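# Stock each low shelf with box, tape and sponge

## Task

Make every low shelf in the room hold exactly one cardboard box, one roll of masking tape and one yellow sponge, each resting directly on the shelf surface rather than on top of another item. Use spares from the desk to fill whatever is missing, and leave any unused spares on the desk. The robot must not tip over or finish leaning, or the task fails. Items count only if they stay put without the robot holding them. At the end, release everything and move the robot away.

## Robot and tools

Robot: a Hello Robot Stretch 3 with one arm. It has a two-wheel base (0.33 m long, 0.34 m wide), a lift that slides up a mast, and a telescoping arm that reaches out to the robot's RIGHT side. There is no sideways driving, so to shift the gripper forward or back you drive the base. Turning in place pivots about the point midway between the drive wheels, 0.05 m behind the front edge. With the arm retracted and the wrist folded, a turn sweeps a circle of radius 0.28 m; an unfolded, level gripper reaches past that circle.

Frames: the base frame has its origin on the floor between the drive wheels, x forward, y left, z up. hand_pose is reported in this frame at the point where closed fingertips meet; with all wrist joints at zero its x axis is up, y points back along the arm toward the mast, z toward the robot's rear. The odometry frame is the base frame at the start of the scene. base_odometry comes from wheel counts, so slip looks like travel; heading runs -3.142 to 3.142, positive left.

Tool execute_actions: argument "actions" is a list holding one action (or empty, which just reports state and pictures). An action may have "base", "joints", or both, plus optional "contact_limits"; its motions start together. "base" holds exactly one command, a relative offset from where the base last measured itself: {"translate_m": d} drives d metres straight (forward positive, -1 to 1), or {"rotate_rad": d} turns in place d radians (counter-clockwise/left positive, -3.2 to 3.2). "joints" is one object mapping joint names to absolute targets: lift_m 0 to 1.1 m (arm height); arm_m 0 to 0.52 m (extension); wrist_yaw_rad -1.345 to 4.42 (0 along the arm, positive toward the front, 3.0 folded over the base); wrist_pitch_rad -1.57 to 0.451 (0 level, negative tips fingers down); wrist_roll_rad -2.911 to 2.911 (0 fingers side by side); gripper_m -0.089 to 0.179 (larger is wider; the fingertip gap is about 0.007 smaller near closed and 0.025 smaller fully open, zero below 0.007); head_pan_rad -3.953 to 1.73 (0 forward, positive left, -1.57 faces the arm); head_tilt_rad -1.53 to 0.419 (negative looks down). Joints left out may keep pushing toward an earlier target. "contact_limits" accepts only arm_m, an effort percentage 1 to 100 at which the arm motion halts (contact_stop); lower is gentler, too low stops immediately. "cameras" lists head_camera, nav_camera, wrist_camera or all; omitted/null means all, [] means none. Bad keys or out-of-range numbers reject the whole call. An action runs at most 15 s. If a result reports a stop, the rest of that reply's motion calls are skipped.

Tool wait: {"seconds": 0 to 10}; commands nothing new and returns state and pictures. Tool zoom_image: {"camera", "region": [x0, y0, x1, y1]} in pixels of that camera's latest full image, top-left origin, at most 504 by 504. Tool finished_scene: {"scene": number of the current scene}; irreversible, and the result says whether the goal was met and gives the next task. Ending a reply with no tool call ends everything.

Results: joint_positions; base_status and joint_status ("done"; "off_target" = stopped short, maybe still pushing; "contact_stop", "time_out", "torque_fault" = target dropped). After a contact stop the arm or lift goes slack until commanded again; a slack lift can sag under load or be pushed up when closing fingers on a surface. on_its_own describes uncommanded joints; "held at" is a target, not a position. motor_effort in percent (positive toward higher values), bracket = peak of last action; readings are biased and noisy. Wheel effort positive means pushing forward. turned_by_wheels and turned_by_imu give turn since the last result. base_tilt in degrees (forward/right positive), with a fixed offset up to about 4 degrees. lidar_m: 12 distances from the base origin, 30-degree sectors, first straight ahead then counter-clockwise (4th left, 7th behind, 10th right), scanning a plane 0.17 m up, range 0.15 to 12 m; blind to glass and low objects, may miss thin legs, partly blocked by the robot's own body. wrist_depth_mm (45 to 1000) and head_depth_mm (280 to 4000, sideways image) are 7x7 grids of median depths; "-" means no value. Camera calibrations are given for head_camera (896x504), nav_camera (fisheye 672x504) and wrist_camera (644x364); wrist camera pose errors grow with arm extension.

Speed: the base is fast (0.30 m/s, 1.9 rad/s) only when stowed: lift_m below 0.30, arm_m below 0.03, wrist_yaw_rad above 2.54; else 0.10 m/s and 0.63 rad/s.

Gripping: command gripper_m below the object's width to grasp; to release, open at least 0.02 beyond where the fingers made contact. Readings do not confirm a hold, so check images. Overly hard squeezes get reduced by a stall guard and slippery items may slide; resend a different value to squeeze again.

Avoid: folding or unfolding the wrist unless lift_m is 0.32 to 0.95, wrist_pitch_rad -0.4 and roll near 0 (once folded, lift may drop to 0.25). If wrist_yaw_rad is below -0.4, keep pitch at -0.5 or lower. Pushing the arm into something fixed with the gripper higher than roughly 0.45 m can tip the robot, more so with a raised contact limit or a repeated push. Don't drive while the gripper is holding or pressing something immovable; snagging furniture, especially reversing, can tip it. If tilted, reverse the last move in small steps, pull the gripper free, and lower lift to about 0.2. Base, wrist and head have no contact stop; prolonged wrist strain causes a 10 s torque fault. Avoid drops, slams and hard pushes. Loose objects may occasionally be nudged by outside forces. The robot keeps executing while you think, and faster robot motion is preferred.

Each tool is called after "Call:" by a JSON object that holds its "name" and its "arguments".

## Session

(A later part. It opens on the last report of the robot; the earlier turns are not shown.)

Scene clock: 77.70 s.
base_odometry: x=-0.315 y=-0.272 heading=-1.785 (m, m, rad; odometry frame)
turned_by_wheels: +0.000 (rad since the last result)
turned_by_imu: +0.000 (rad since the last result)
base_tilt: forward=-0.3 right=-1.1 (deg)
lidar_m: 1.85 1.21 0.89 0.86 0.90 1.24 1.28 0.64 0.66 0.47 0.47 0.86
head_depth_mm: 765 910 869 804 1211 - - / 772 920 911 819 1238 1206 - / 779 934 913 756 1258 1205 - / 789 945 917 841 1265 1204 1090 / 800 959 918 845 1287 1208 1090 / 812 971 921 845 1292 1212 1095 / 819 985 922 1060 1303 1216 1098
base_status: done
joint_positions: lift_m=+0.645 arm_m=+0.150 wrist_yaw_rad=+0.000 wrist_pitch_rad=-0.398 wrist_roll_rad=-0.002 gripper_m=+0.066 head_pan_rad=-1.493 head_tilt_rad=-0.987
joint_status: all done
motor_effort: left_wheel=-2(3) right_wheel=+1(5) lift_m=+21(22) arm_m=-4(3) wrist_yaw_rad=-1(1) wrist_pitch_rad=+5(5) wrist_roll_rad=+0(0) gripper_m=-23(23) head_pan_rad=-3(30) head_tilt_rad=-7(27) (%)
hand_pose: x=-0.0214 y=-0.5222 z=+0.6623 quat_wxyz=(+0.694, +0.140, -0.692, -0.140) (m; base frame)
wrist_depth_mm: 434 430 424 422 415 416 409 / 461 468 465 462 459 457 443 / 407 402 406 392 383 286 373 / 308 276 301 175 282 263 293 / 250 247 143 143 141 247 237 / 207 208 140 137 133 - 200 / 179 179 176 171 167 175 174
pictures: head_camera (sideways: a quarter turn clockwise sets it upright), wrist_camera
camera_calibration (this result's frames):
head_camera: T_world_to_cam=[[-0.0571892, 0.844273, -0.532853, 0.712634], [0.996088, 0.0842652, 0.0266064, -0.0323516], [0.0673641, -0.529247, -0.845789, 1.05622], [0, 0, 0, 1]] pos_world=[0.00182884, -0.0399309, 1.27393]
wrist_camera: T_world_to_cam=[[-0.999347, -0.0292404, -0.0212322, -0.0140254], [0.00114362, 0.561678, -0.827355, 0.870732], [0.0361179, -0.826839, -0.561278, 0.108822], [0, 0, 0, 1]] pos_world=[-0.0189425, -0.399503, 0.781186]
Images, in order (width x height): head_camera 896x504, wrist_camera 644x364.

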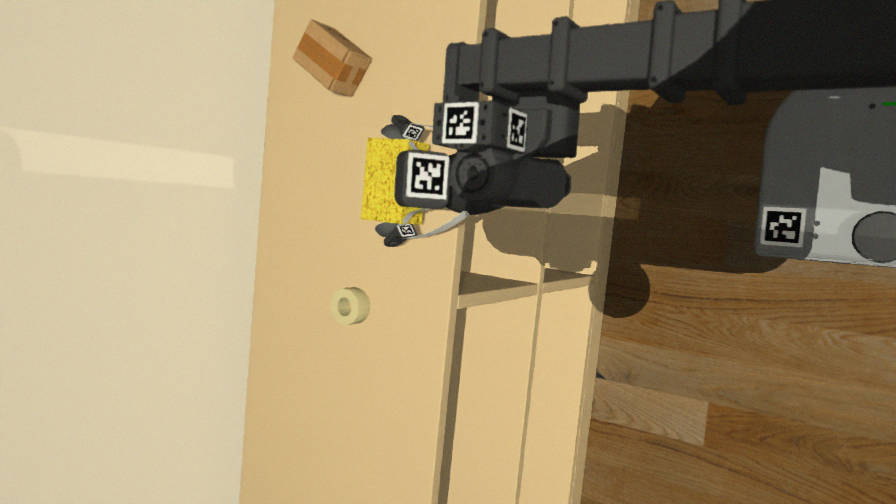

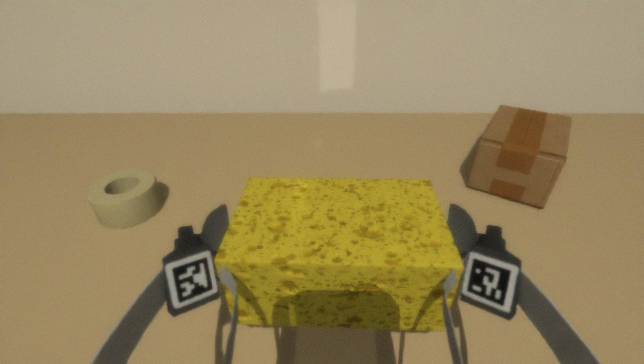

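Call:
{"name": "execute_actions", "arguments": {"actions": [{"base":{"translate_m":0.01},"joints":{"lift_m":0.622,"arm_m":0.185}}], "cameras": []}}

Call:
{"name": "execute_actions", "arguments": {"actions": [{"joints":{"gripper_m":0.145}}], "cameras": ["wrist_camera"]}}

Call:
{"name": "execute_actions", "arguments": {"actions": [{"joints":{"lift_m":0.635,"arm_m":0.0}}], "cameras": ["head_camera"]}}

Scene clock: 83.93 s.
base_odometry: x=-0.318 y=-0.281 heading=-1.785 (m, m, rad; odometry frame)
turned_by_wheels: +0.000 (rad since the last result)
turned_by_imu: +0.000 (rad since the last result)
base_tilt: forward=-0.3 right=-1.2 (deg)
lidar_m: 1.84 1.21 0.89 0.86 0.90 1.24 1.28 0.64 0.67 0.47 0.47 0.85
head_depth_mm: 765 908 869 812 1213 1219 - / 771 920 907 - 1241 1198 - / 779 933 914 - 1261 1204 - / 790 949 916 844 1258 1205 1091 / 796 958 918 844 1289 1203 1087 / 808 978 922 847 1301 1209 1098 / 820 988 922 1063 1307 1218 1096
base_status: done
joint_positions: lift_m=+0.622 arm_m=+0.185 wrist_yaw_rad=+0.000 wrist_pitch_rad=-0.398 wrist_roll_rad=-0.002 gripper_m=+0.066 head_pan_rad=-1.493 head_tilt_rad=-0.988
joint_status: all done
motor_effort: left_wheel=-2(5) right_wheel=+2(4) lift_m=+21(21) arm_m=+2(3) wrist_yaw_rad=-1(0) wrist_pitch_rad=+5(5) wrist_roll_rad=+0(0) gripper_m=-23(24) head_pan_rad=-2(3) head_tilt_rad=-7(7) (%)
hand_pose: x=-0.0214 y=-0.5565 z=+0.6393 quat_wxyz=(+0.694, +0.140, -0.692, -0.140) (m; base frame)
wrist_depth_mm: 402 400 395 395 391 384 383 / 441 429 431 426 424 418 416 / 351 352 346 338 336 312 217 / 268 244 261 175 245 236 217 / 208 211 143 143 141 215 205 / 180 180 140 136 134 - 172 / 154 154 154 150 148 151 150
pictures: none
No camera images: the call's "cameras" was empty. Leave "cameras" out to get every camera's image.

Scene clock: 85.23 s.
base_odometry: x=-0.318 y=-0.281 heading=-1.785 (m, m, rad; odometry frame)
turned_by_wheels: +0.000 (rad since the last result)
turned_by_imu: +0.000 (rad since the last result)
base_tilt: forward=-0.3 right=-1.2 (deg)
lidar_m: 1.84 1.21 0.89 0.86 0.90 1.24 1.29 0.64 0.67 0.47 0.47 0.85
head_depth_mm: 764 907 869 807 1217 1221 - / 771 921 911 - 1241 1207 - / 782 933 912 - 1265 1201 - / 790 947 915 842 1252 1202 1093 / 799 959 919 843 1293 1211 1100 / 808 975 922 850 1296 1213 1095 / 817 987 922 1060 1317 1218 1093
base_status: not commanded
joint_positions: lift_m=+0.622 arm_m=+0.185 wrist_yaw_rad=+0.000 wrist_pitch_rad=-0.398 wrist_roll_rad=-0.002 gripper_m=+0.145 head_pan_rad=-1.493 head_tilt_rad=-0.988
joint_status: all done
motor_effort: left_wheel=-2(2) right_wheel=+2(2) lift_m=+21(21) arm_m=+1(2) wrist_yaw_rad=-1(1) wrist_pitch_rad=+5(5) wrist_roll_rad=+0(0) gripper_m=+0(99) head_pan_rad=-2(3) head_tilt_rad=-7(7) (%)
hand_pose: x=-0.0214 y=-0.5565 z=+0.6393 quat_wxyz=(+0.694, +0.140, -0.692, -0.140) (m; base frame)
wrist_depth_mm: 404 401 392 392 386 389 377 / 445 431 428 431 418 416 413 / 355 351 348 336 333 312 216 / 270 241 263 261 257 236 217 / 206 212 156 147 145 215 205 / 180 - 145 136 133 170 174 / 160 154 154 149 148 150 150
pictures: wrist_camera
camera_calibration (this result's frames):
wrist_camera: T_world_to_cam=[[-0.999347, -0.0292373, -0.0212348, -0.0155146], [0.00114433, 0.56175, -0.827306, 0.870968], [0.0361169, -0.82679, -0.56135, 0.0675977], [0, 0, 0, 1]] pos_world=[-0.0189426, -0.433831, 0.758174]
Images, in order (width x height): wrist_camera 644x364.

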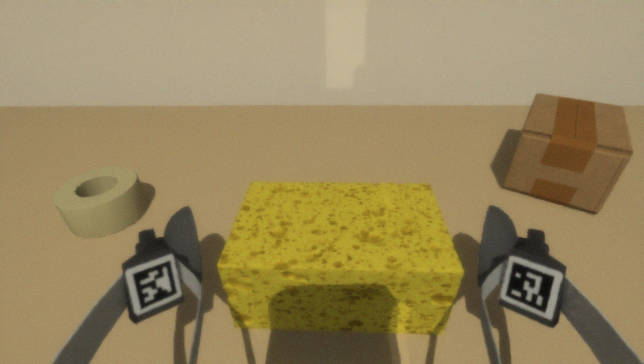

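Scene clock: 87.83 s.
base_odometry: x=-0.318 y=-0.281 heading=-1.785 (m, m, rad; odometry frame)
turned_by_wheels: +0.000 (rad since the last result)
turned_by_imu: +0.000 (rad since the last result)
base_tilt: forward=-0.3 right=-1.2 (deg)
lidar_m: 1.84 1.21 0.89 0.86 0.90 1.24 1.28 0.64 0.67 0.47 0.47 0.85
head_depth_mm: 764 905 868 816 1213 - - / 772 922 907 821 1217 - - / 782 936 912 811 1032 - - / 791 945 918 841 1252 1207 1093 / 799 957 917 843 1284 1209 1088 / 809 970 919 1064 1298 1216 1100 / 819 984 929 1064 1320 1213 1096
base_status: not commanded
joint_positions: lift_m=+0.635 arm_m=+0.001 wrist_yaw_rad=+0.000 wrist_pitch_rad=-0.398 wrist_roll_rad=-0.002 gripper_m=+0.145 head_pan_rad=-1.493 head_tilt_rad=-0.988
joint_status: all done
motor_effort: left_wheel=-2(2) right_wheel=+2(2) lift_m=+26(28) arm_m=-4(6) wrist_yaw_rad=+1(0) wrist_pitch_rad=+5(5) wrist_roll_rad=+0(0) gripper_m=+0(1) head_pan_rad=-2(3) head_tilt_rad=-7(7) (%)
hand_pose: x=-0.0214 y=-0.3728 z=+0.6520 quat_wxyz=(+0.694, +0.140, -0.692, -0.140) (m; base frame)
wrist_depth_mm: 565 566 568 549 549 534 548 / 580 563 544 532 521 436 511 / 390 383 365 301 342 359 358 / 292 294 286 284 280 277 273 / 592 600 387 567 546 253 503 / 515 - 448 504 505 498 497 / 444 439 430 443 434 432 430
pictures: head_camera (sideways: a quarter turn clockwise sets it upright)
camera_calibration (this result's frames):
head_camera: T_world_to_cam=[[-0.0571239, 0.844389, -0.532676, 0.712403], [0.996096, 0.0841723, 0.0266078, -0.0323535], [0.067304, -0.529077, -0.845901, 1.05636], [0, 0, 0, 1]] pos_world=[0.00182488, -0.0399247, 1.27392]
Images, in order (width x height): head_camera 896x504.

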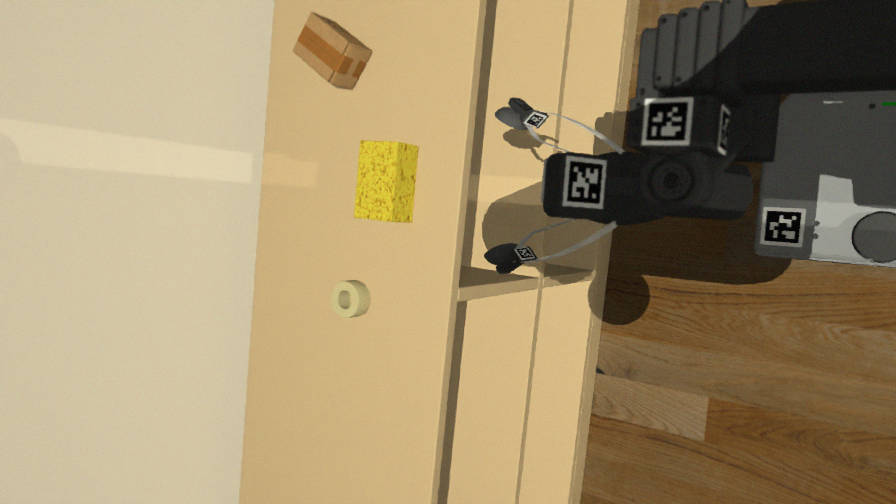

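Call:
{"name": "execute_actions", "arguments": {"actions": [{"base":{"rotate_rad":0.45},"joints":{"lift_m":0.288,"wrist_yaw_rad":2.8,"gripper_m":0.04,"head_pan_rad":1.2,"head_tilt_rad":-0.5}}], "cameras": []}}

Call:
{"name": "execute_actions", "arguments": {"actions": [{"base":{"translate_m":1.0}}], "cameras": []}}

Call:
{"name": "execute_actions", "arguments": {"actions": [{"base":{"translate_m":0.5}}], "cameras": ["head_camera","nav_camera"]}}

Scene clock: 96.17 s.
base_odometry: x=-0.318 y=-0.281 heading=-1.336 (m, m, rad; odometry frame)
turned_by_wheels: +0.450 (rad since the last result)
turned_by_imu: +0.453 (rad since the last result)
base_tilt: forward=-0.2 right=-1.1 (deg)
lidar_m: 1.90 0.91 0.86 0.88 1.15 1.28 1.32 0.64 0.56 0.47 0.85 1.84
head_depth_mm: 681 741 819 911 1030 1179 1259 / 686 750 830 925 1042 1190 1265 / 701 771 851 955 1075 1242 1261 / 703 768 851 954 1074 1251 1274 / 712 780 862 966 1094 1274 1272 / 714 788 876 979 1117 1299 1272 / 725 803 885 999 1138 1317 1268
base_status: done
joint_positions: lift_m=+0.288 arm_m=+0.001 wrist_yaw_rad=+2.798 wrist_pitch_rad=-0.398 wrist_roll_rad=-0.002 gripper_m=+0.040 head_pan_rad=+1.193 head_tilt_rad=-0.507
joint_status: all done
motor_effort: left_wheel=-2(6) right_wheel=+2(5) lift_m=+21(24) arm_m=-3(3) wrist_yaw_rad=+1(3) wrist_pitch_rad=+5(5) wrist_roll_rad=+0(0) gripper_m=+0(99) head_pan_rad=+3(32) head_tilt_rad=+4(35) (%)
hand_pose: x=+0.0551 y=+0.0677 z=+0.3053 quat_wxyz=(+0.257, +0.706, +0.020, +0.660) (m; base frame)
wrist_depth_mm: - 879 856 823 770 776 716 / - 978 901 901 827 807 785 / - - 991 898 900 856 831 / - 746 753 743 712 713 719 / 602 631 607 602 618 592 594 / 507 - 528 508 - 501 492 / 448 - - 439 434 428 427
pictures: none
No camera images: the call's "cameras" was empty. Leave "cameras" out to get every camera's image.

Scene clock: 101.33 s.
base_odometry: x=-0.085 y=-1.254 heading=-1.336 (m, m, rad; odometry frame)
turned_by_wheels: +0.000 (rad since the last result)
turned_by_imu: +0.001 (rad since the last result)
base_tilt: forward=-0.2 right=-1.1 (deg)
lidar_m: 0.99 1.30 0.42 0.43 0.56 1.33 1.62 1.18 0.92 1.34 1.01 0.94
head_depth_mm: 2856 3116 3416 2617 1922 1530 1263 / 2903 3183 3431 2611 1929 1511 1264 / 319 350 394 443 1726 1436 1198 / 318 349 386 432 490 564 668 / 322 354 391 438 497 576 684 / 326 357 397 445 506 587 700 / 329 362 401 451 515 599 717
base_status: done
joint_positions: lift_m=+0.288 arm_m=+0.001 wrist_yaw_rad=+2.799 wrist_pitch_rad=-0.398 wrist_roll_rad=-0.002 gripper_m=+0.040 head_pan_rad=+1.193 head_tilt_rad=-0.507
joint_status: not commanded
motor_effort: left_wheel=-2(8) right_wheel=+2(6) lift_m=+21(22) arm_m=-3(3) wrist_yaw_rad=+1(3) wrist_pitch_rad=+5(5) wrist_roll_rad=+0(0) gripper_m=+0(0) head_pan_rad=+3(2) head_tilt_rad=+4(4) (%)
hand_pose: x=+0.0550 y=+0.0677 z=+0.3052 quat_wxyz=(+0.256, +0.706, +0.020, +0.660) (m; base frame)
wrist_depth_mm: - 449 428 417 - - - / - 486 475 460 - - - / - 550 517 498 942 923 912 / - 606 582 557 757 725 708 / 613 633 607 606 618 583 592 / 525 - 528 512 - 500 492 / 454 - - 441 433 424 426
pictures: none
No camera images: the call's "cameras" was empty. Leave "cameras" out to get every camera's image.

Scene clock: 104.80 s.
base_odometry: x=+0.032 y=-1.740 heading=-1.336 (m, m, rad; odometry frame)
turned_by_wheels: +0.000 (rad since the last result)
turned_by_imu: +0.000 (rad since the last result)
base_tilt: forward=-0.2 right=-1.2 (deg)
lidar_m: 0.54 0.70 1.66 0.66 0.48 0.63 2.12 1.28 1.53 0.77 0.55 0.53
head_depth_mm: 2482 2375 2267 2236 1859 1525 1260 / 2705 2917 3247 2599 1937 1523 1256 / 2738 2960 3295 2659 1937 1535 1263 / 2739 3053 3278 2657 1942 1529 1262 / 2817 3093 3250 2663 1956 1532 1269 / 2816 3110 3152 2662 1960 1537 1278 / 2857 3120 3171 2665 1967 1495 1047
base_status: done
joint_positions: lift_m=+0.288 arm_m=+0.001 wrist_yaw_rad=+2.799 wrist_pitch_rad=-0.398 wrist_roll_rad=-0.002 gripper_m=+0.040 head_pan_rad=+1.193 head_tilt_rad=-0.507
joint_status: not commanded
motor_effort: left_wheel=-2(8) right_wheel=+2(6) lift_m=+22(21) arm_m=-4(3) wrist_yaw_rad=+0(1) wrist_pitch_rad=+5(5) wrist_roll_rad=+0(0) gripper_m=+0(0) head_pan_rad=+3(3) head_tilt_rad=+4(4) (%)
hand_pose: x=+0.0549 y=+0.0677 z=+0.3052 quat_wxyz=(+0.256, +0.706, +0.020, +0.660) (m; base frame)
wrist_depth_mm: - 639 - - - - 720 / - 659 - - - - 677 / - 691 - 965 984 941 690 / - 703 742 755 730 710 665 / 462 643 601 602 621 584 578 / 484 - 518 508 - 496 496 / 449 - - 445 432 435 423
pictures: head_camera (sideways: a quarter turn clockwise sets it upright), nav_camera (sideways: a quarter turn counterclockwise sets it upright)
camera_calibration (this result's frames):
head_camera: T_world_to_cam=[[-0.193985, -0.465503, -0.863526, 1.14441], [-0.935807, 0.351914, 0.0205149, -0.0126515], [0.294337, 0.812074, -0.503887, 0.610145], [0, 0, 0, 1]] pos_world=[0.0305705, 0.0416968, 1.29593]
nav_camera: T_world_to_cam=[[0.165755, 0.501896, 0.848897, -1.06948], [0.942092, -0.335056, 0.0141441, 0.0245376], [0.291527, 0.797394, -0.52837, 0.642928], [0, 0, 0, 1]] pos_world=[-0.0332757, 0.0323224, 1.24723]
Images, in order (width x height): head_camera 896x504, nav_camera 672x504.

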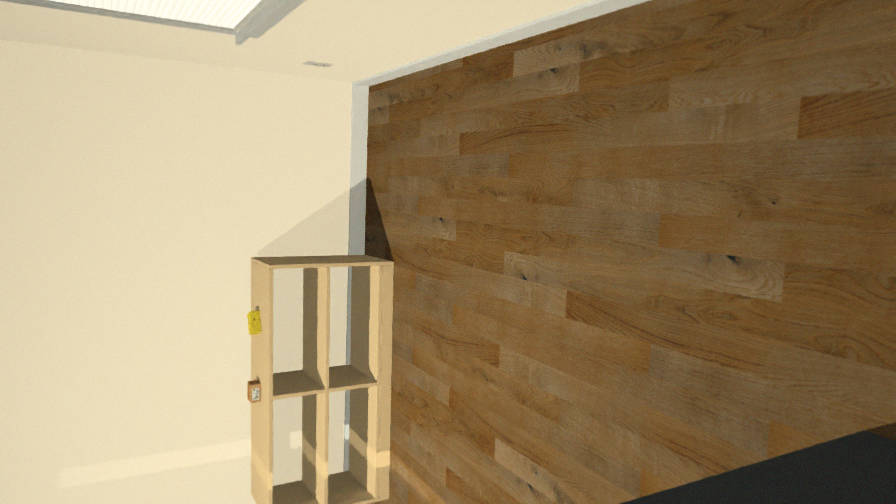

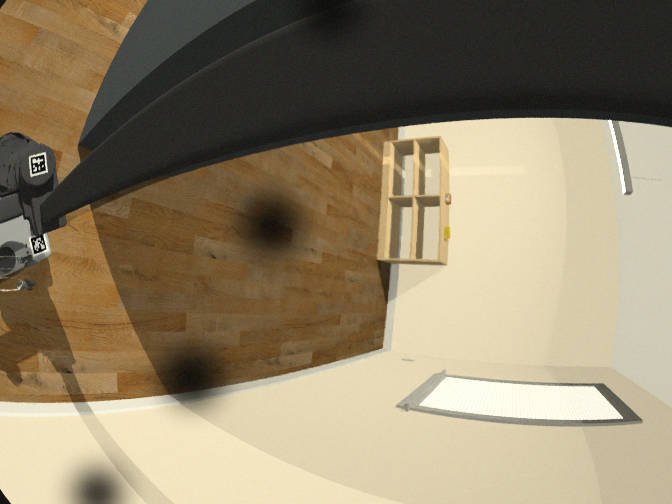

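Call:
{"name": "zoom_image", "arguments": {"camera": "head_camera", "region": [200, 240, 330, 504]}}

Region (200, 240, 330, 504) of head_camera's 896x504 image, scaled by 1.909, with more detail than that image has; it fills the left 248 columns of this view, and the rest is white.

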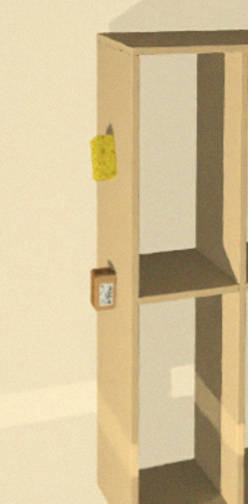

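Call:
{"name": "execute_actions", "arguments": {"actions": [{"base":{"rotate_rad":-0.205},"joints":{"head_pan_rad":-0.5}}], "cameras": []}}

Call:
{"name": "execute_actions", "arguments": {"actions": [{"base":{"translate_m":-1.0},"joints":{"head_pan_rad":-3.14,"head_tilt_rad":-0.6}}], "cameras": []}}

Call:
{"name": "execute_actions", "arguments": {"actions": [{"base":{"translate_m":-0.97}}], "cameras": ["head_camera"]}}

Scene clock: 120.57 s.
base_odometry: x=+0.032 y=-1.740 heading=-1.541 (m, m, rad; odometry frame)
turned_by_wheels: -0.205 (rad since the last result)
turned_by_imu: -0.206 (rad since the last result)
base_tilt: forward=-0.2 right=-1.1 (deg)
lidar_m: 0.52 0.61 1.04 2.85 0.50 0.48 2.68 1.65 1.28 1.02 0.58 0.52
head_depth_mm: 442 487 530 586 662 774 937 / 432 475 527 592 674 774 910 / 422 463 514 575 654 756 896 / 414 453 501 559 633 727 858 / 405 443 489 544 612 703 822 / 397 433 477 528 594 676 789 / 389 425 465 515 577 655 759
base_status: done
joint_positions: lift_m=+0.288 arm_m=+0.001 wrist_yaw_rad=+2.799 wrist_pitch_rad=-0.398 wrist_roll_rad=-0.002 gripper_m=+0.040 head_pan_rad=-0.493 head_tilt_rad=-0.507
joint_status: all done
motor_effort: left_wheel=+3(10) right_wheel=-2(5) lift_m=+22(21) arm_m=-2(3) wrist_yaw_rad=+1(2) wrist_pitch_rad=+5(5) wrist_roll_rad=+0(0) gripper_m=-1(0) head_pan_rad=-3(34) head_tilt_rad=+4(3) (%)
hand_pose: x=+0.0549 y=+0.0677 z=+0.3052 quat_wxyz=(+0.256, +0.706, +0.020, +0.660) (m; base frame)
wrist_depth_mm: - - - - - 769 534 / - - - - - 793 543 / - - - 964 957 795 550 / - 757 776 745 723 697 549 / 533 639 634 585 614 596 543 / 495 - 533 505 - 506 489 / 453 - - 444 432 430 426
pictures: none
No camera images: the call's "cameras" was empty. Leave "cameras" out to get every camera's image.

Scene clock: 125.57 s.
base_odometry: x=+0.002 y=-0.741 heading=-1.541 (m, m, rad; odometry frame)
turned_by_wheels: +0.000 (rad since the last result)
turned_by_imu: +0.000 (rad since the last result)
base_tilt: forward=-0.3 right=-1.2 (deg)
lidar_m: 1.49 0.52 0.45 0.45 0.52 0.90 1.79 1.20 0.90 0.94 1.46 1.46
head_depth_mm: 1837 1812 2263 2189 1748 1430 1203 / 1895 1856 2341 2279 1757 1429 1207 / 1950 1864 2347 2192 1756 1430 1209 / 2013 2114 2378 2222 1775 1434 1214 / 2071 2198 2624 2294 1775 1443 1214 / 2128 1966 2411 2313 1776 1451 1209 / 1919 1964 2132 2137 1781 1445 1215
base_status: done
joint_positions: lift_m=+0.288 arm_m=+0.001 wrist_yaw_rad=+2.799 wrist_pitch_rad=-0.398 wrist_roll_rad=-0.002 gripper_m=+0.040 head_pan_rad=-3.133 head_tilt_rad=-0.593
joint_status: all done
motor_effort: left_wheel=+4(7) right_wheel=-2(7) lift_m=+22(22) arm_m=-3(3) wrist_yaw_rad=+1(1) wrist_pitch_rad=+5(5) wrist_roll_rad=+0(0) gripper_m=+0(0) head_pan_rad=-3(36) head_tilt_rad=-5(15) (%)
hand_pose: x=+0.0549 y=+0.0677 z=+0.3052 quat_wxyz=(+0.256, +0.706, +0.020, +0.660) (m; base frame)
wrist_depth_mm: - 436 440 440 459 461 465 / - 460 479 481 488 504 518 / - 511 540 528 549 562 822 / - 576 580 598 612 608 689 / 600 614 616 600 621 589 585 / 521 - 528 508 - 501 489 / 456 - - 431 427 425 431
pictures: none
No camera images: the call's "cameras" was empty. Leave "cameras" out to get every camera's image.

Scene clock: 130.47 s.
base_odometry: x=-0.028 y=+0.229 heading=-1.540 (m, m, rad; odometry frame)
turned_by_wheels: +0.000 (rad since the last result)
turned_by_imu: +0.000 (rad since the last result)
base_tilt: forward=-0.2 right=-1.1 (deg)
lidar_m: 1.41 0.81 0.70 0.70 0.81 1.00 0.73 1.15 1.03 0.61 0.92 1.42
head_depth_mm: 1065 1155 846 654 1655 1426 1197 / 1095 1199 849 658 1689 1430 1199 / 1131 1223 855 691 1102 1357 1209 / 1160 1257 861 1147 1108 1402 1203 / 1193 1289 867 1200 1732 1398 1209 / 1230 1334 870 1827 1731 1441 1214 / 1269 1385 876 1307 1685 1404 1210
base_status: done
joint_positions: lift_m=+0.288 arm_m=+0.001 wrist_yaw_rad=+2.799 wrist_pitch_rad=-0.398 wrist_roll_rad=-0.002 gripper_m=+0.040 head_pan_rad=-3.133 head_tilt_rad=-0.594
joint_status: not commanded
motor_effort: left_wheel=+3(8) right_wheel=-2(6) lift_m=+22(22) arm_m=-3(3) wrist_yaw_rad=+2(2) wrist_pitch_rad=+5(5) wrist_roll_rad=+0(0) gripper_m=+0(0) head_pan_rad=-2(4) head_tilt_rad=-4(4) (%)
hand_pose: x=+0.0549 y=+0.0677 z=+0.3052 quat_wxyz=(+0.256, +0.706, +0.020, +0.660) (m; base frame)
wrist_depth_mm: - 646 654 671 672 683 679 / - 710 703 715 735 743 763 / - 764 785 784 796 828 834 / - 776 739 728 741 707 708 / 580 620 604 584 607 588 573 / 509 - 526 508 - 507 489 / 449 - - 433 435 426 423
pictures: head_camera (sideways: a quarter turn clockwise sets it upright)
camera_calibration (this result's frames):
head_camera: T_world_to_cam=[[0.576989, -0.00360325, -0.816744, 1.07871], [0.0249157, -0.999447, 0.022011, -0.0204573], [-0.816372, -0.0330498, -0.57658, 0.711498], [0, 0, 0, 1]] pos_world=[-0.041047, 0.0069558, 1.29172]
Images, in order (width x height): head_camera 896x504.

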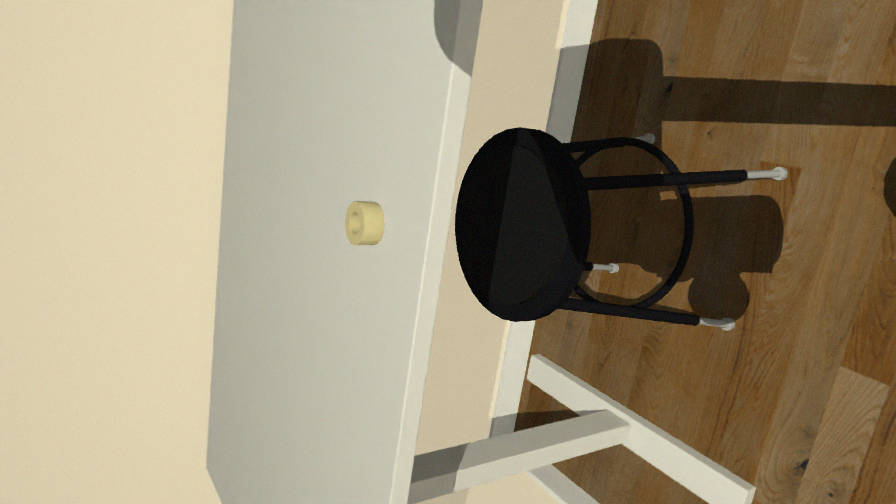

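Call:
{"name": "execute_actions", "arguments": {"actions": [{"base":{"rotate_rad":-1.545},"joints":{"lift_m":0.97,"wrist_yaw_rad":0,"gripper_m":0.12,"arm_m":0.07,"head_pan_rad":-1.5}}], "cameras": ["wrist_camera"]}}

Call:
{"name": "execute_actions", "arguments": {"actions": [{"joints":{"arm_m":0.26}}], "cameras": ["wrist_camera"]}}

Scene clock: 141.93 s.
base_odometry: x=-0.028 y=+0.229 heading=-3.085 (m, m, rad; odometry frame)
turned_by_wheels: -1.545 (rad since the last result)
turned_by_imu: -1.555 (rad since the last result)
base_tilt: forward=-0.2 right=-1.2 (deg)
lidar_m: 0.61 0.91 1.42 1.35 0.80 0.70 0.70 0.82 1.00 0.73 1.15 1.03
head_depth_mm: 1070 1155 850 - - - 1206 / 1110 1201 854 - - - 1204 / 1145 1234 858 693 - 1405 1206 / 1194 1284 861 695 1611 1393 1205 / 1240 1334 864 1821 1767 1438 1217 / 1291 1371 870 1376 1598 1450 1209 / 1312 1390 877 1587 1661 1404 1227
base_status: done
joint_positions: lift_m=+0.970 arm_m=+0.070 wrist_yaw_rad=+0.000 wrist_pitch_rad=-0.398 wrist_roll_rad=-0.002 gripper_m=+0.120 head_pan_rad=-1.507 head_tilt_rad=-0.594
joint_status: all done
motor_effort: left_wheel=+2(10) right_wheel=-2(5) lift_m=+27(26) arm_m=+1(0) wrist_yaw_rad=+0(2) wrist_pitch_rad=+5(5) wrist_roll_rad=+0(0) gripper_m=+0(98) head_pan_rad=+3(34) head_tilt_rad=-3(3) (%)
hand_pose: x=-0.0216 y=-0.4415 z=+0.9870 quat_wxyz=(+0.694, +0.140, -0.692, -0.140) (m; base frame)
wrist_depth_mm: 813 - - 915 826 798 762 / 568 550 529 520 500 502 444 / 409 369 362 356 353 352 345 / 901 - - 302 287 271 266 / 930 - - 778 - - - / 945 - - 690 - - - / 941 - - - - - 763
pictures: wrist_camera
camera_calibration (this result's frames):
wrist_camera: T_world_to_cam=[[-0.999365, -0.0286248, -0.0212353, -0.00463658], [0.00148973, 0.561734, -0.827316, 1.09412], [0.0356103, -0.826822, -0.561335, 0.357844], [0, 0, 0, 1]] pos_world=[-0.0190065, -0.318865, 1.10596]
Images, in order (width x height): wrist_camera 644x364.

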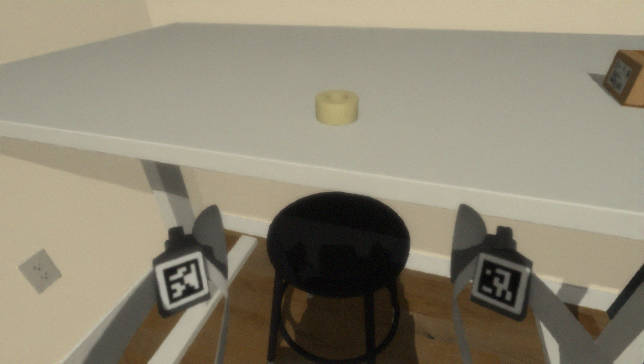

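Scene clock: 144.57 s.
base_odometry: x=-0.028 y=+0.229 heading=-3.085 (m, m, rad; odometry frame)
turned_by_wheels: +0.000 (rad since the last result)
turned_by_imu: +0.000 (rad since the last result)
base_tilt: forward=-0.2 right=-1.1 (deg)
lidar_m: 0.61 0.92 1.42 1.35 0.80 0.70 0.70 0.82 1.00 0.73 1.15 1.03
head_depth_mm: 1065 1165 - 600 1625 1429 1196 / 1107 1199 - 1141 1131 1394 1209 / 1148 1234 856 1189 1063 1426 1212 / 1189 1292 860 1154 1399 1399 1213 / 1243 1339 864 1809 1762 1437 1213 / 1289 1373 872 1377 1595 1436 1216 / 1312 1382 875 1576 1659 1408 1217
base_status: not commanded
joint_positions: lift_m=+0.970 arm_m=+0.260 wrist_yaw_rad=+0.000 wrist_pitch_rad=-0.398 wrist_roll_rad=-0.002 gripper_m=+0.120 head_pan_rad=-1.507 head_tilt_rad=-0.594
joint_status: all done
motor_effort: left_wheel=+3(4) right_wheel=-2(2) lift_m=+26(26) arm_m=+1(2) wrist_yaw_rad=+0(1) wrist_pitch_rad=+5(5) wrist_roll_rad=+0(0) gripper_m=+0(0) head_pan_rad=+2(3) head_tilt_rad=-4(4) (%)
hand_pose: x=-0.0216 y=-0.6315 z=+0.9870 quat_wxyz=(+0.694, +0.140, -0.692, -0.140) (m; base frame)
wrist_depth_mm: 797 877 818 780 694 665 630 / 552 537 534 504 505 505 495 / 369 367 365 355 353 346 346 / 285 280 277 262 274 265 262 / 228 224 223 210 221 226 215 / 190 195 187 187 185 - 181 / 838 167 161 159 159 157 156
pictures: wrist_camera
camera_calibration (this result's frames):
wrist_camera: T_world_to_cam=[[-0.999365, -0.0286248, -0.0212353, -0.0100743], [0.00148974, 0.561734, -0.827316, 1.20083], [0.0356103, -0.826822, -0.561335, 0.200777], [0, 0, 0, 1]] pos_world=[-0.0190065, -0.50883, 1.10596]
Images, in order (width x height): wrist_camera 644x364.

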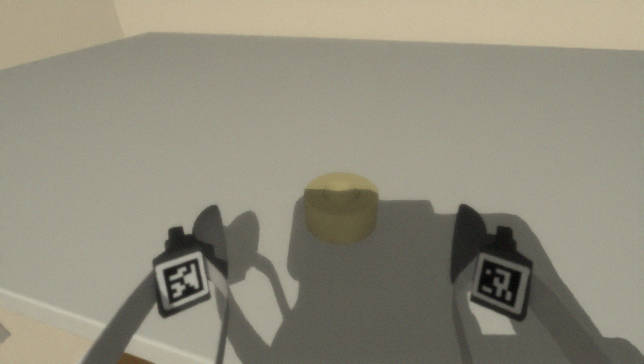

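Call:
{"name": "execute_actions", "arguments": {"actions": [{"joints":{"arm_m":0.324,"lift_m":0.958}}], "cameras": ["wrist_camera"]}}

Call:
{"name": "execute_actions", "arguments": {"actions": [{"joints":{"gripper_m":0.005}}], "cameras": ["wrist_camera"]}}

Call:
{"name": "execute_actions", "arguments": {"actions": [{"joints":{"lift_m":0.98}}], "cameras": ["wrist_camera"]}}

Scene clock: 150.00 s.
base_odometry: x=-0.028 y=+0.229 heading=-3.085 (m, m, rad; odometry frame)
turned_by_wheels: +0.000 (rad since the last result)
turned_by_imu: +0.000 (rad since the last result)
base_tilt: forward=-0.3 right=-1.2 (deg)
lidar_m: 0.61 0.92 1.42 1.35 0.79 0.70 0.70 0.82 1.00 0.73 1.15 1.03
head_depth_mm: 1065 1153 - 626 1637 1426 1200 / 1114 1204 - 655 1129 1393 1200 / 1146 1231 884 1143 1067 1439 1208 / 1193 1285 861 1144 1413 1397 1208 / 1236 1345 866 1806 1778 1446 1215 / 1287 1371 866 1368 1596 1444 1212 / 1306 1388 875 1567 1679 1420 1216
base_status: not commanded
joint_positions: lift_m=+0.958 arm_m=+0.324 wrist_yaw_rad=+0.000 wrist_pitch_rad=-0.398 wrist_roll_rad=-0.002 gripper_m=+0.120 head_pan_rad=-1.507 head_tilt_rad=-0.594
joint_status: all done
motor_effort: left_wheel=+3(3) right_wheel=-2(2) lift_m=+21(24) arm_m=+2(3) wrist_yaw_rad=+0(1) wrist_pitch_rad=+5(5) wrist_roll_rad=+0(1) gripper_m=+0(0) head_pan_rad=+3(2) head_tilt_rad=-4(4) (%)
hand_pose: x=-0.0216 y=-0.6955 z=+0.9753 quat_wxyz=(+0.694, +0.140, -0.692, -0.140) (m; base frame)
wrist_depth_mm: 750 848 763 716 648 617 585 / 504 496 486 472 463 456 446 / 346 336 333 329 323 322 314 / 259 257 254 250 248 248 245 / 208 209 206 174 202 207 198 / 175 180 173 150 165 - 166 / 150 149 149 148 147 146 145
pictures: wrist_camera
camera_calibration (this result's frames):
wrist_camera: T_world_to_cam=[[-0.999365, -0.0286248, -0.0212353, -0.0121563], [0.0014898, 0.561734, -0.827316, 1.22704], [0.0356103, -0.826822, -0.561335, 0.141248], [0, 0, 0, 1]] pos_world=[-0.0190065, -0.572829, 1.09418]
Images, in order (width x height): wrist_camera 644x364.

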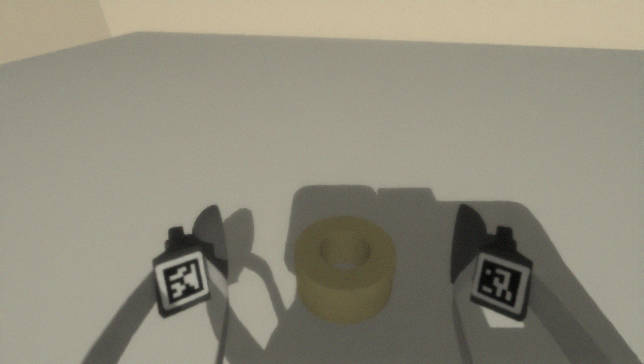

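Scene clock: 151.63 s.
base_odometry: x=-0.028 y=+0.229 heading=-3.085 (m, m, rad; odometry frame)
turned_by_wheels: +0.000 (rad since the last result)
turned_by_imu: +0.000 (rad since the last result)
base_tilt: forward=-0.3 right=-1.1 (deg)
lidar_m: 0.61 0.92 1.42 1.35 0.80 0.70 0.70 0.82 1.00 0.73 1.15 1.03
head_depth_mm: 1073 1152 - 624 1645 1425 1194 / 1106 1205 - 655 1126 1393 1201 / 1142 1238 887 1150 1065 1444 1203 / 1194 1283 862 1154 1414 1394 1206 / 1245 1347 865 1814 1773 1439 1211 / 1302 1380 869 1369 1596 1438 1212 / 1311 1390 877 1576 1670 1418 1216
base_status: not commanded
joint_positions: lift_m=+0.958 arm_m=+0.324 wrist_yaw_rad=+0.000 wrist_pitch_rad=-0.398 wrist_roll_rad=-0.002 gripper_m=+0.006 head_pan_rad=-1.507 head_tilt_rad=-0.594
joint_status: all done
motor_effort: left_wheel=+3(3) right_wheel=-2(1) lift_m=+20(21) arm_m=+2(2) wrist_yaw_rad=+0(0) wrist_pitch_rad=+5(5) wrist_roll_rad=+0(0) gripper_m=-24(100) head_pan_rad=+3(3) head_tilt_rad=-4(4) (%)
hand_pose: x=-0.0216 y=-0.6955 z=+0.9753 quat_wxyz=(+0.694, +0.140, -0.692, -0.140) (m; base frame)
wrist_depth_mm: 740 804 753 723 658 624 589 / 505 505 487 472 469 457 446 / 346 337 336 332 325 320 319 / 260 258 255 251 249 247 246 / 210 207 210 174 209 200 198 / 175 173 173 146 160 169 167 / 150 150 149 147 146 146 144
pictures: wrist_camera
camera_calibration (this result's frames):
wrist_camera: T_world_to_cam=[[-0.999365, -0.0286264, -0.021235, -0.0121575], [0.00148853, 0.561734, -0.827316, 1.22704], [0.0356115, -0.826822, -0.561335, 0.141248], [0, 0, 0, 1]] pos_world=[-0.0190063, -0.572829, 1.09418]
Images, in order (width x height): wrist_camera 644x364.

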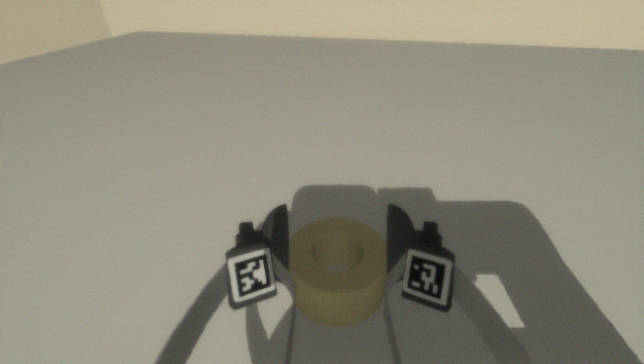

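Scene clock: 152.57 s.
base_odometry: x=-0.028 y=+0.229 heading=-3.085 (m, m, rad; odometry frame)
turned_by_wheels: +0.000 (rad since the last result)
turned_by_imu: +0.000 (rad since the last result)
base_tilt: forward=-0.3 right=-1.0 (deg)
lidar_m: 0.61 0.92 1.42 1.35 0.80 0.70 0.70 0.82 1.00 0.73 1.16 1.03
head_depth_mm: 1064 1137 799 651 1636 1426 1202 / 1109 1183 - 655 1133 1395 1195 / 1145 1248 908 919 1065 1436 1209 / 1192 1286 860 1151 1404 1393 1215 / 1234 1341 862 1806 1767 1435 1213 / 1289 1378 875 1361 1596 1449 1215 / 1312 1387 875 1584 1662 1415 1213
base_status: not commanded
joint_positions: lift_m=+0.980 arm_m=+0.324 wrist_yaw_rad=+0.000 wrist_pitch_rad=-0.399 wrist_roll_rad=-0.002 gripper_m=+0.006 head_pan_rad=-1.507 head_tilt_rad=-0.594
joint_status: all done
motor_effort: left_wheel=+3(3) right_wheel=-2(2) lift_m=+26(28) arm_m=+2(1) wrist_yaw_rad=+0(0) wrist_pitch_rad=+5(5) wrist_roll_rad=+0(0) gripper_m=-24(24) head_pan_rad=+3(4) head_tilt_rad=-4(4) (%)
hand_pose: x=-0.0216 y=-0.6954 z=+0.9969 quat_wxyz=(+0.694, +0.140, -0.692, -0.140) (m; base frame)
wrist_depth_mm: 762 851 792 740 675 631 574 / 572 579 556 553 544 521 506 / 394 387 382 382 372 369 367 / 298 298 296 289 289 285 282 / 239 239 242 175 240 231 228 / 200 200 201 146 184 195 193 / 172 172 172 166 169 167 167
pictures: wrist_camera
camera_calibration (this result's frames):
wrist_camera: T_world_to_cam=[[-0.999365, -0.0286152, -0.0212499, -0.0116731], [0.00148888, 0.562159, -0.827028, 1.24493], [0.0356114, -0.826534, -0.56176, 0.154084], [0, 0, 0, 1]] pos_world=[-0.0190064, -0.572829, 1.1159]
Images, in order (width x height): wrist_camera 644x364.

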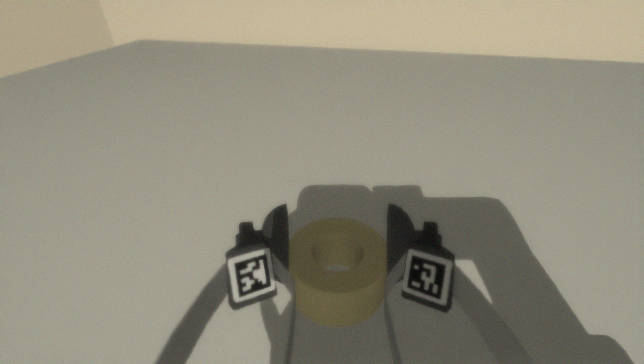

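Held. Retrace the path.

Call:
{"name": "execute_actions", "arguments": {"actions": [{"base":{"rotate_rad":1.545},"joints":{"arm_m":0.0,"wrist_yaw_rad":1.2}}], "cameras": []}}

Call:
{"name": "execute_actions", "arguments": {"actions": [{"base":{"translate_m":0.6},"joints":{"lift_m":0.288,"wrist_yaw_rad":2.7,"head_pan_rad":0.3,"head_tilt_rad":-0.8}}], "cameras": ["wrist_camera"]}}

Call:
{"name": "execute_actions", "arguments": {"actions": [{"base":{"translate_m":0.37}}], "cameras": []}}

Call:
{"name": "execute_actions", "arguments": {"actions": [{"base":{"translate_m":0.95}}], "cameras": []}}

Scene clock: 160.77 s.
base_odometry: x=-0.028 y=+0.229 heading=-1.540 (m, m, rad; odometry frame)
turned_by_wheels: +1.545 (rad since the last result)
turned_by_imu: +1.556 (rad since the last result)
base_tilt: forward=-0.2 right=-1.1 (deg)
lidar_m: 1.41 0.81 0.70 0.70 0.81 1.00 0.73 1.15 1.03 0.61 0.91 1.42
head_depth_mm: 814 896 1001 1124 1221 - - / 843 935 1036 1155 - - - / 872 967 1085 1161 958 1094 - / 905 1006 1134 1212 996 1110 - / 933 1046 1179 1209 999 - 1139 / 973 1090 1247 1215 1000 - 1160 / 1008 1135 1313 1227 1125 1358 1192
base_status: done
joint_positions: lift_m=+0.980 arm_m=+0.001 wrist_yaw_rad=+1.200 wrist_pitch_rad=-0.399 wrist_roll_rad=-0.002 gripper_m=+0.006 head_pan_rad=-1.507 head_tilt_rad=-0.594
joint_status: all done
motor_effort: left_wheel=-2(7) right_wheel=+2(5) lift_m=+26(25) arm_m=-4(5) wrist_yaw_rad=+0(2) wrist_pitch_rad=+5(5) wrist_roll_rad=+0(0) gripper_m=-25(24) head_pan_rad=+3(3) head_tilt_rad=-4(4) (%)
hand_pose: x=+0.1900 y=-0.2282 z=+0.9969 quat_wxyz=(+0.652, +0.507, -0.492, +0.276) (m; base frame)
wrist_depth_mm: - - - - - - 894 / - - - - - - 884 / - - - - - - 904 / - - - - - 906 847 / - - - 174 - 783 675 / - - - 146 - 879 590 / - - - - - 794 545
pictures: none
No camera images: the call's "cameras" was empty. Leave "cameras" out to get every camera's image.

Scene clock: 168.47 s.
base_odometry: x=-0.010 y=-0.371 heading=-1.541 (m, m, rad; odometry frame)
turned_by_wheels: +0.000 (rad since the last result)
turned_by_imu: +0.000 (rad since the last result)
base_tilt: forward=-0.2 right=-1.1 (deg)
lidar_m: 1.81 0.63 0.54 0.55 0.63 1.09 1.61 0.90 0.97 0.78 1.05 1.81
head_depth_mm: 1595 1795 2023 1783 1498 1280 1121 / 1697 1913 2110 1784 1496 1272 1122 / 1795 2059 2207 1796 1490 1285 1125 / 846 964 1130 1357 1472 1292 1132 / 732 819 935 1083 1287 1292 1128 / 645 712 793 907 1040 1215 1129 / 574 628 692 774 873 1000 1099
base_status: done
joint_positions: lift_m=+0.288 arm_m=+0.001 wrist_yaw_rad=+2.698 wrist_pitch_rad=-0.399 wrist_roll_rad=-0.002 gripper_m=+0.006 head_pan_rad=+0.293 head_tilt_rad=-0.791
joint_status: all done
motor_effort: left_wheel=-3(6) right_wheel=+2(5) lift_m=+22(24) arm_m=-3(3) wrist_yaw_rad=+2(2) wrist_pitch_rad=+6(6) wrist_roll_rad=+0(0) gripper_m=-24(24) head_pan_rad=+3(33) head_tilt_rad=-6(23) (%)
hand_pose: x=+0.0760 y=+0.0588 z=+0.3050 quat_wxyz=(+0.290, +0.706, -0.015, +0.646) (m; base frame)
wrist_depth_mm: 475 500 525 534 554 585 607 / 510 546 559 577 610 643 695 / 558 591 624 643 663 703 745 / - 639 671 679 710 723 716 / - 617 634 174 614 584 577 / - 507 534 146 474 503 492 / 433 - - 425 433 428 419
pictures: wrist_camera
camera_calibration (this result's frames):
wrist_camera: T_world_to_cam=[[0.915146, -0.402561, -0.0212596, -0.0307653], [-0.242561, -0.507761, -0.826646, 0.329894], [0.32198, 0.761659, -0.562321, 0.270308], [0, 0, 0, 1]] pos_world=[0.0211403, -0.0507601, 0.424051]
Images, in order (width x height): wrist_camera 644x364.

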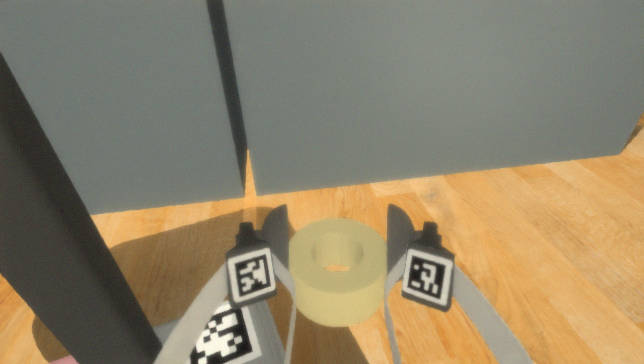

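Scene clock: 171.50 s.
base_odometry: x=+0.001 y=-0.741 heading=-1.541 (m, m, rad; odometry frame)
turned_by_wheels: +0.000 (rad since the last result)
turned_by_imu: +0.000 (rad since the last result)
base_tilt: forward=-0.2 right=-1.2 (deg)
lidar_m: 1.49 0.52 0.45 0.45 0.52 0.90 1.79 1.20 0.90 0.94 1.48 1.46
head_depth_mm: 1277 1434 1646 1762 1480 1280 1118 / 1353 1533 1761 1792 1493 1278 1119 / 1434 1640 1921 1782 1495 1285 1124 / 1520 1760 2036 1788 1505 1284 1125 / 1629 1833 2041 909 1057 1239 1126 / 528 583 651 740 854 1013 1106 / 471 515 568 632 715 819 964
base_status: done
joint_positions: lift_m=+0.288 arm_m=+0.001 wrist_yaw_rad=+2.699 wrist_pitch_rad=-0.400 wrist_roll_rad=-0.002 gripper_m=+0.006 head_pan_rad=+0.293 head_tilt_rad=-0.791
joint_status: not commanded
motor_effort: left_wheel=-3(7) right_wheel=+2(6) lift_m=+22(22) arm_m=-3(3) wrist_yaw_rad=+1(2) wrist_pitch_rad=+6(6) wrist_roll_rad=+0(0) gripper_m=-24(24) head_pan_rad=+2(3) head_tilt_rad=-5(5) (%)
hand_pose: x=+0.0759 y=+0.0589 z=+0.3049 quat_wxyz=(+0.289, +0.706, -0.015, +0.646) (m; base frame)
wrist_depth_mm: 400 418 433 451 477 496 - / 432 455 470 488 517 539 - / 467 492 519 536 571 601 941 / - 536 571 586 629 661 709 / - 575 592 174 614 596 587 / - 512 535 145 463 501 488 / 442 - - 424 427 424 430
pictures: none
No camera images: the call's "cameras" was empty. Leave "cameras" out to get every camera's image.

Scene clock: 176.50 s.
base_odometry: x=+0.030 y=-1.690 heading=-1.541 (m, m, rad; odometry frame)
turned_by_wheels: +0.000 (rad since the last result)
turned_by_imu: +0.000 (rad since the last result)
base_tilt: forward=-0.2 right=-1.2 (deg)
lidar_m: 0.57 0.66 1.14 2.86 0.45 0.44 2.63 1.60 1.26 1.12 0.63 0.57
head_depth_mm: 465 523 598 695 834 1044 1119 / 495 559 642 759 926 1169 1120 / 524 599 698 832 1038 1241 1124 / 558 645 761 927 1182 1287 1121 / 598 696 833 1034 1361 1284 1127 / 643 757 928 1182 1454 1291 1130 / 696 834 1040 1376 1510 1291 1132
base_status: done
joint_positions: lift_m=+0.288 arm_m=+0.001 wrist_yaw_rad=+2.699 wrist_pitch_rad=-0.400 wrist_roll_rad=-0.002 gripper_m=+0.006 head_pan_rad=+0.293 head_tilt_rad=-0.791
joint_status: not commanded
motor_effort: left_wheel=-2(7) right_wheel=+2(6) lift_m=+22(22) arm_m=-3(3) wrist_yaw_rad=+2(1) wrist_pitch_rad=+6(6) wrist_roll_rad=+0(0) gripper_m=-24(24) head_pan_rad=+3(3) head_tilt_rad=-5(5) (%)
hand_pose: x=+0.0758 y=+0.0589 z=+0.3049 quat_wxyz=(+0.289, +0.706, -0.015, +0.646) (m; base frame)
wrist_depth_mm: - - - - - 755 525 / - - - - - 742 539 / 655 - - 922 983 749 540 / - 760 733 724 742 706 543 / - 614 620 173 617 587 546 / - 511 - 146 475 503 493 / 437 - - 426 439 429 426
pictures: none
No camera images: the call's "cameras" was empty. Leave "cameras" out to get every camera's image.

Call:
{"name": "execute_actions", "arguments": {"actions": [{"base":{"rotate_rad":1.44},"joints":{"head_pan_rad":0.9,"head_tilt_rad":-0.5}}], "cameras": []}}

Call:
{"name": "execute_actions", "arguments": {"actions": [{"base":{"translate_m":1.0}}], "cameras": ["head_camera","nav_camera"]}}

Scene clock: 182.43 s.
base_odometry: x=+0.030 y=-1.690 heading=-0.101 (m, m, rad; odometry frame)
turned_by_wheels: +1.440 (rad since the last result)
turned_by_imu: +1.447 (rad since the last result)
base_tilt: forward=-0.3 right=-1.1 (deg)
lidar_m: 2.86 0.49 0.44 1.54 1.60 1.25 1.52 0.70 0.58 0.57 0.62 0.94
head_depth_mm: 414 461 522 598 703 852 1130 / 387 428 479 543 628 746 916 / 363 399 444 499 569 663 793 / 343 375 413 461 528 610 734 / 363 408 465 541 646 804 1065 / 455 528 628 775 1007 1414 1267 / 611 749 963 1358 1809 1553 1269
base_status: done
joint_positions: lift_m=+0.288 arm_m=+0.001 wrist_yaw_rad=+2.699 wrist_pitch_rad=-0.400 wrist_roll_rad=-0.002 gripper_m=+0.006 head_pan_rad=+0.893 head_tilt_rad=-0.506
joint_status: all done
motor_effort: left_wheel=-2(9) right_wheel=+2(7) lift_m=+21(22) arm_m=-3(4) wrist_yaw_rad=+1(1) wrist_pitch_rad=+6(6) wrist_roll_rad=+0(0) gripper_m=-24(24) head_pan_rad=+3(29) head_tilt_rad=+3(27) (%)
hand_pose: x=+0.0758 y=+0.0588 z=+0.3049 quat_wxyz=(+0.289, +0.706, -0.015, +0.646) (m; base frame)
wrist_depth_mm: - - - 563 446 479 545 / - - - 633 492 538 - / - - - 706 540 597 864 / - 781 757 687 613 681 706 / - 606 635 174 626 592 583 / - 510 - 145 468 502 494 / 437 - - 425 436 432 423
pictures: none
No camera images: the call's "cameras" was empty. Leave "cameras" out to get every camera's image.

Scene clock: 187.60 s.
base_odometry: x=+1.025 y=-1.791 heading=-0.101 (m, m, rad; odometry frame)
turned_by_wheels: +0.000 (rad since the last result)
turned_by_imu: +0.000 (rad since the last result)
base_tilt: forward=-0.3 right=-1.1 (deg)
lidar_m: 1.86 2.00 2.74 1.18 0.42 0.43 1.81 0.88 0.70 0.70 0.75 1.13
head_depth_mm: 2507 2657 2867 2487 1918 1519 1258 / 2833 3074 3246 2636 1923 1527 1261 / 3127 3338 3356 2643 1933 1537 1259 / 3015 3305 3294 2662 1941 1538 1265 / 2885 3117 3196 2644 1948 1538 1267 / 2712 2917 3084 2665 1947 1536 1262 / 2592 2807 2853 2651 1955 1552 1276
base_status: done
joint_positions: lift_m=+0.288 arm_m=+0.001 wrist_yaw_rad=+2.699 wrist_pitch_rad=-0.400 wrist_roll_rad=-0.002 gripper_m=+0.006 head_pan_rad=+0.893 head_tilt_rad=-0.506
joint_status: not commanded
motor_effort: left_wheel=-2(8) right_wheel=+2(6) lift_m=+22(21) arm_m=-4(4) wrist_yaw_rad=+2(2) wrist_pitch_rad=+6(6) wrist_roll_rad=+0(0) gripper_m=-24(24) head_pan_rad=+4(4) head_tilt_rad=+3(3) (%)
hand_pose: x=+0.0758 y=+0.0588 z=+0.3049 quat_wxyz=(+0.289, +0.706, -0.015, +0.646) (m; base frame)
wrist_depth_mm: 900 - - - - - - / 925 - - - - - - / 832 926 - 979 950 924 929 / - 764 726 724 734 725 710 / - 618 620 174 618 600 590 / - 517 - 146 481 499 487 / 439 - - 421 424 428 424
pictures: head_camera (sideways: a quarter turn clockwise sets it upright), nav_camera (sideways: a quarter turn counterclockwise sets it upright)
camera_calibration (this result's frames):
head_camera: T_world_to_cam=[[-0.322446, -0.386921, -0.863898, 1.14568], [-0.790085, 0.612654, 0.0205014, -0.0135229], [0.521339, 0.689164, -0.503249, 0.60793], [0, 0, 0, 1]] pos_world=[0.0417993, 0.03261, 1.29597]
nav_camera: T_world_to_cam=[[0.306235, 0.430038, 0.849287, -1.07085], [0.801054, -0.598425, 0.0141709, 0.025363], [0.514328, 0.675984, -0.527742, 0.640752], [0, 0, 0, 1]] pos_world=[-0.0219441, 0.0425437, 1.24725]
Images, in order (width x height): head_camera 896x504, nav_camera 672x504.

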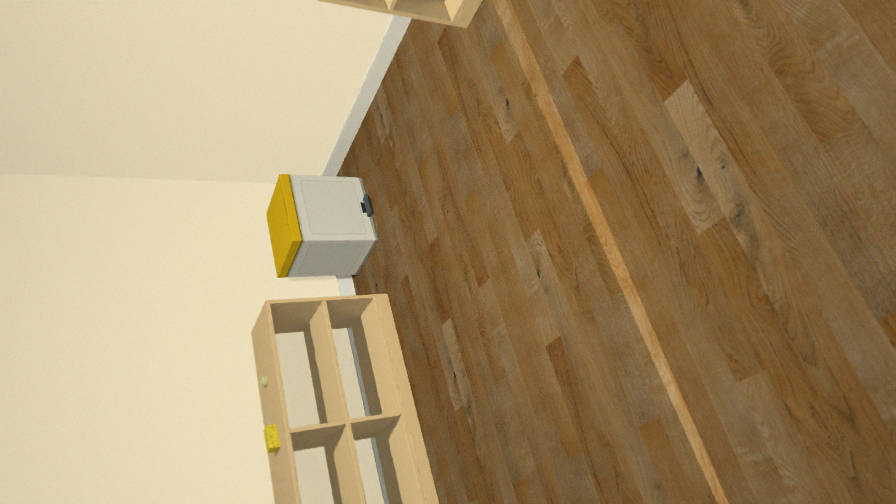

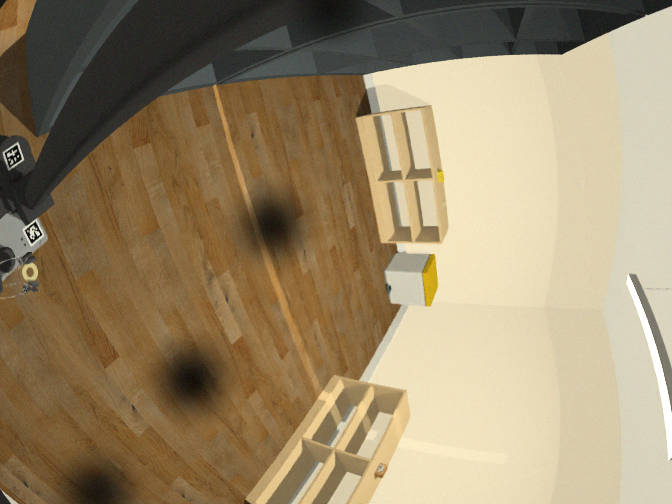

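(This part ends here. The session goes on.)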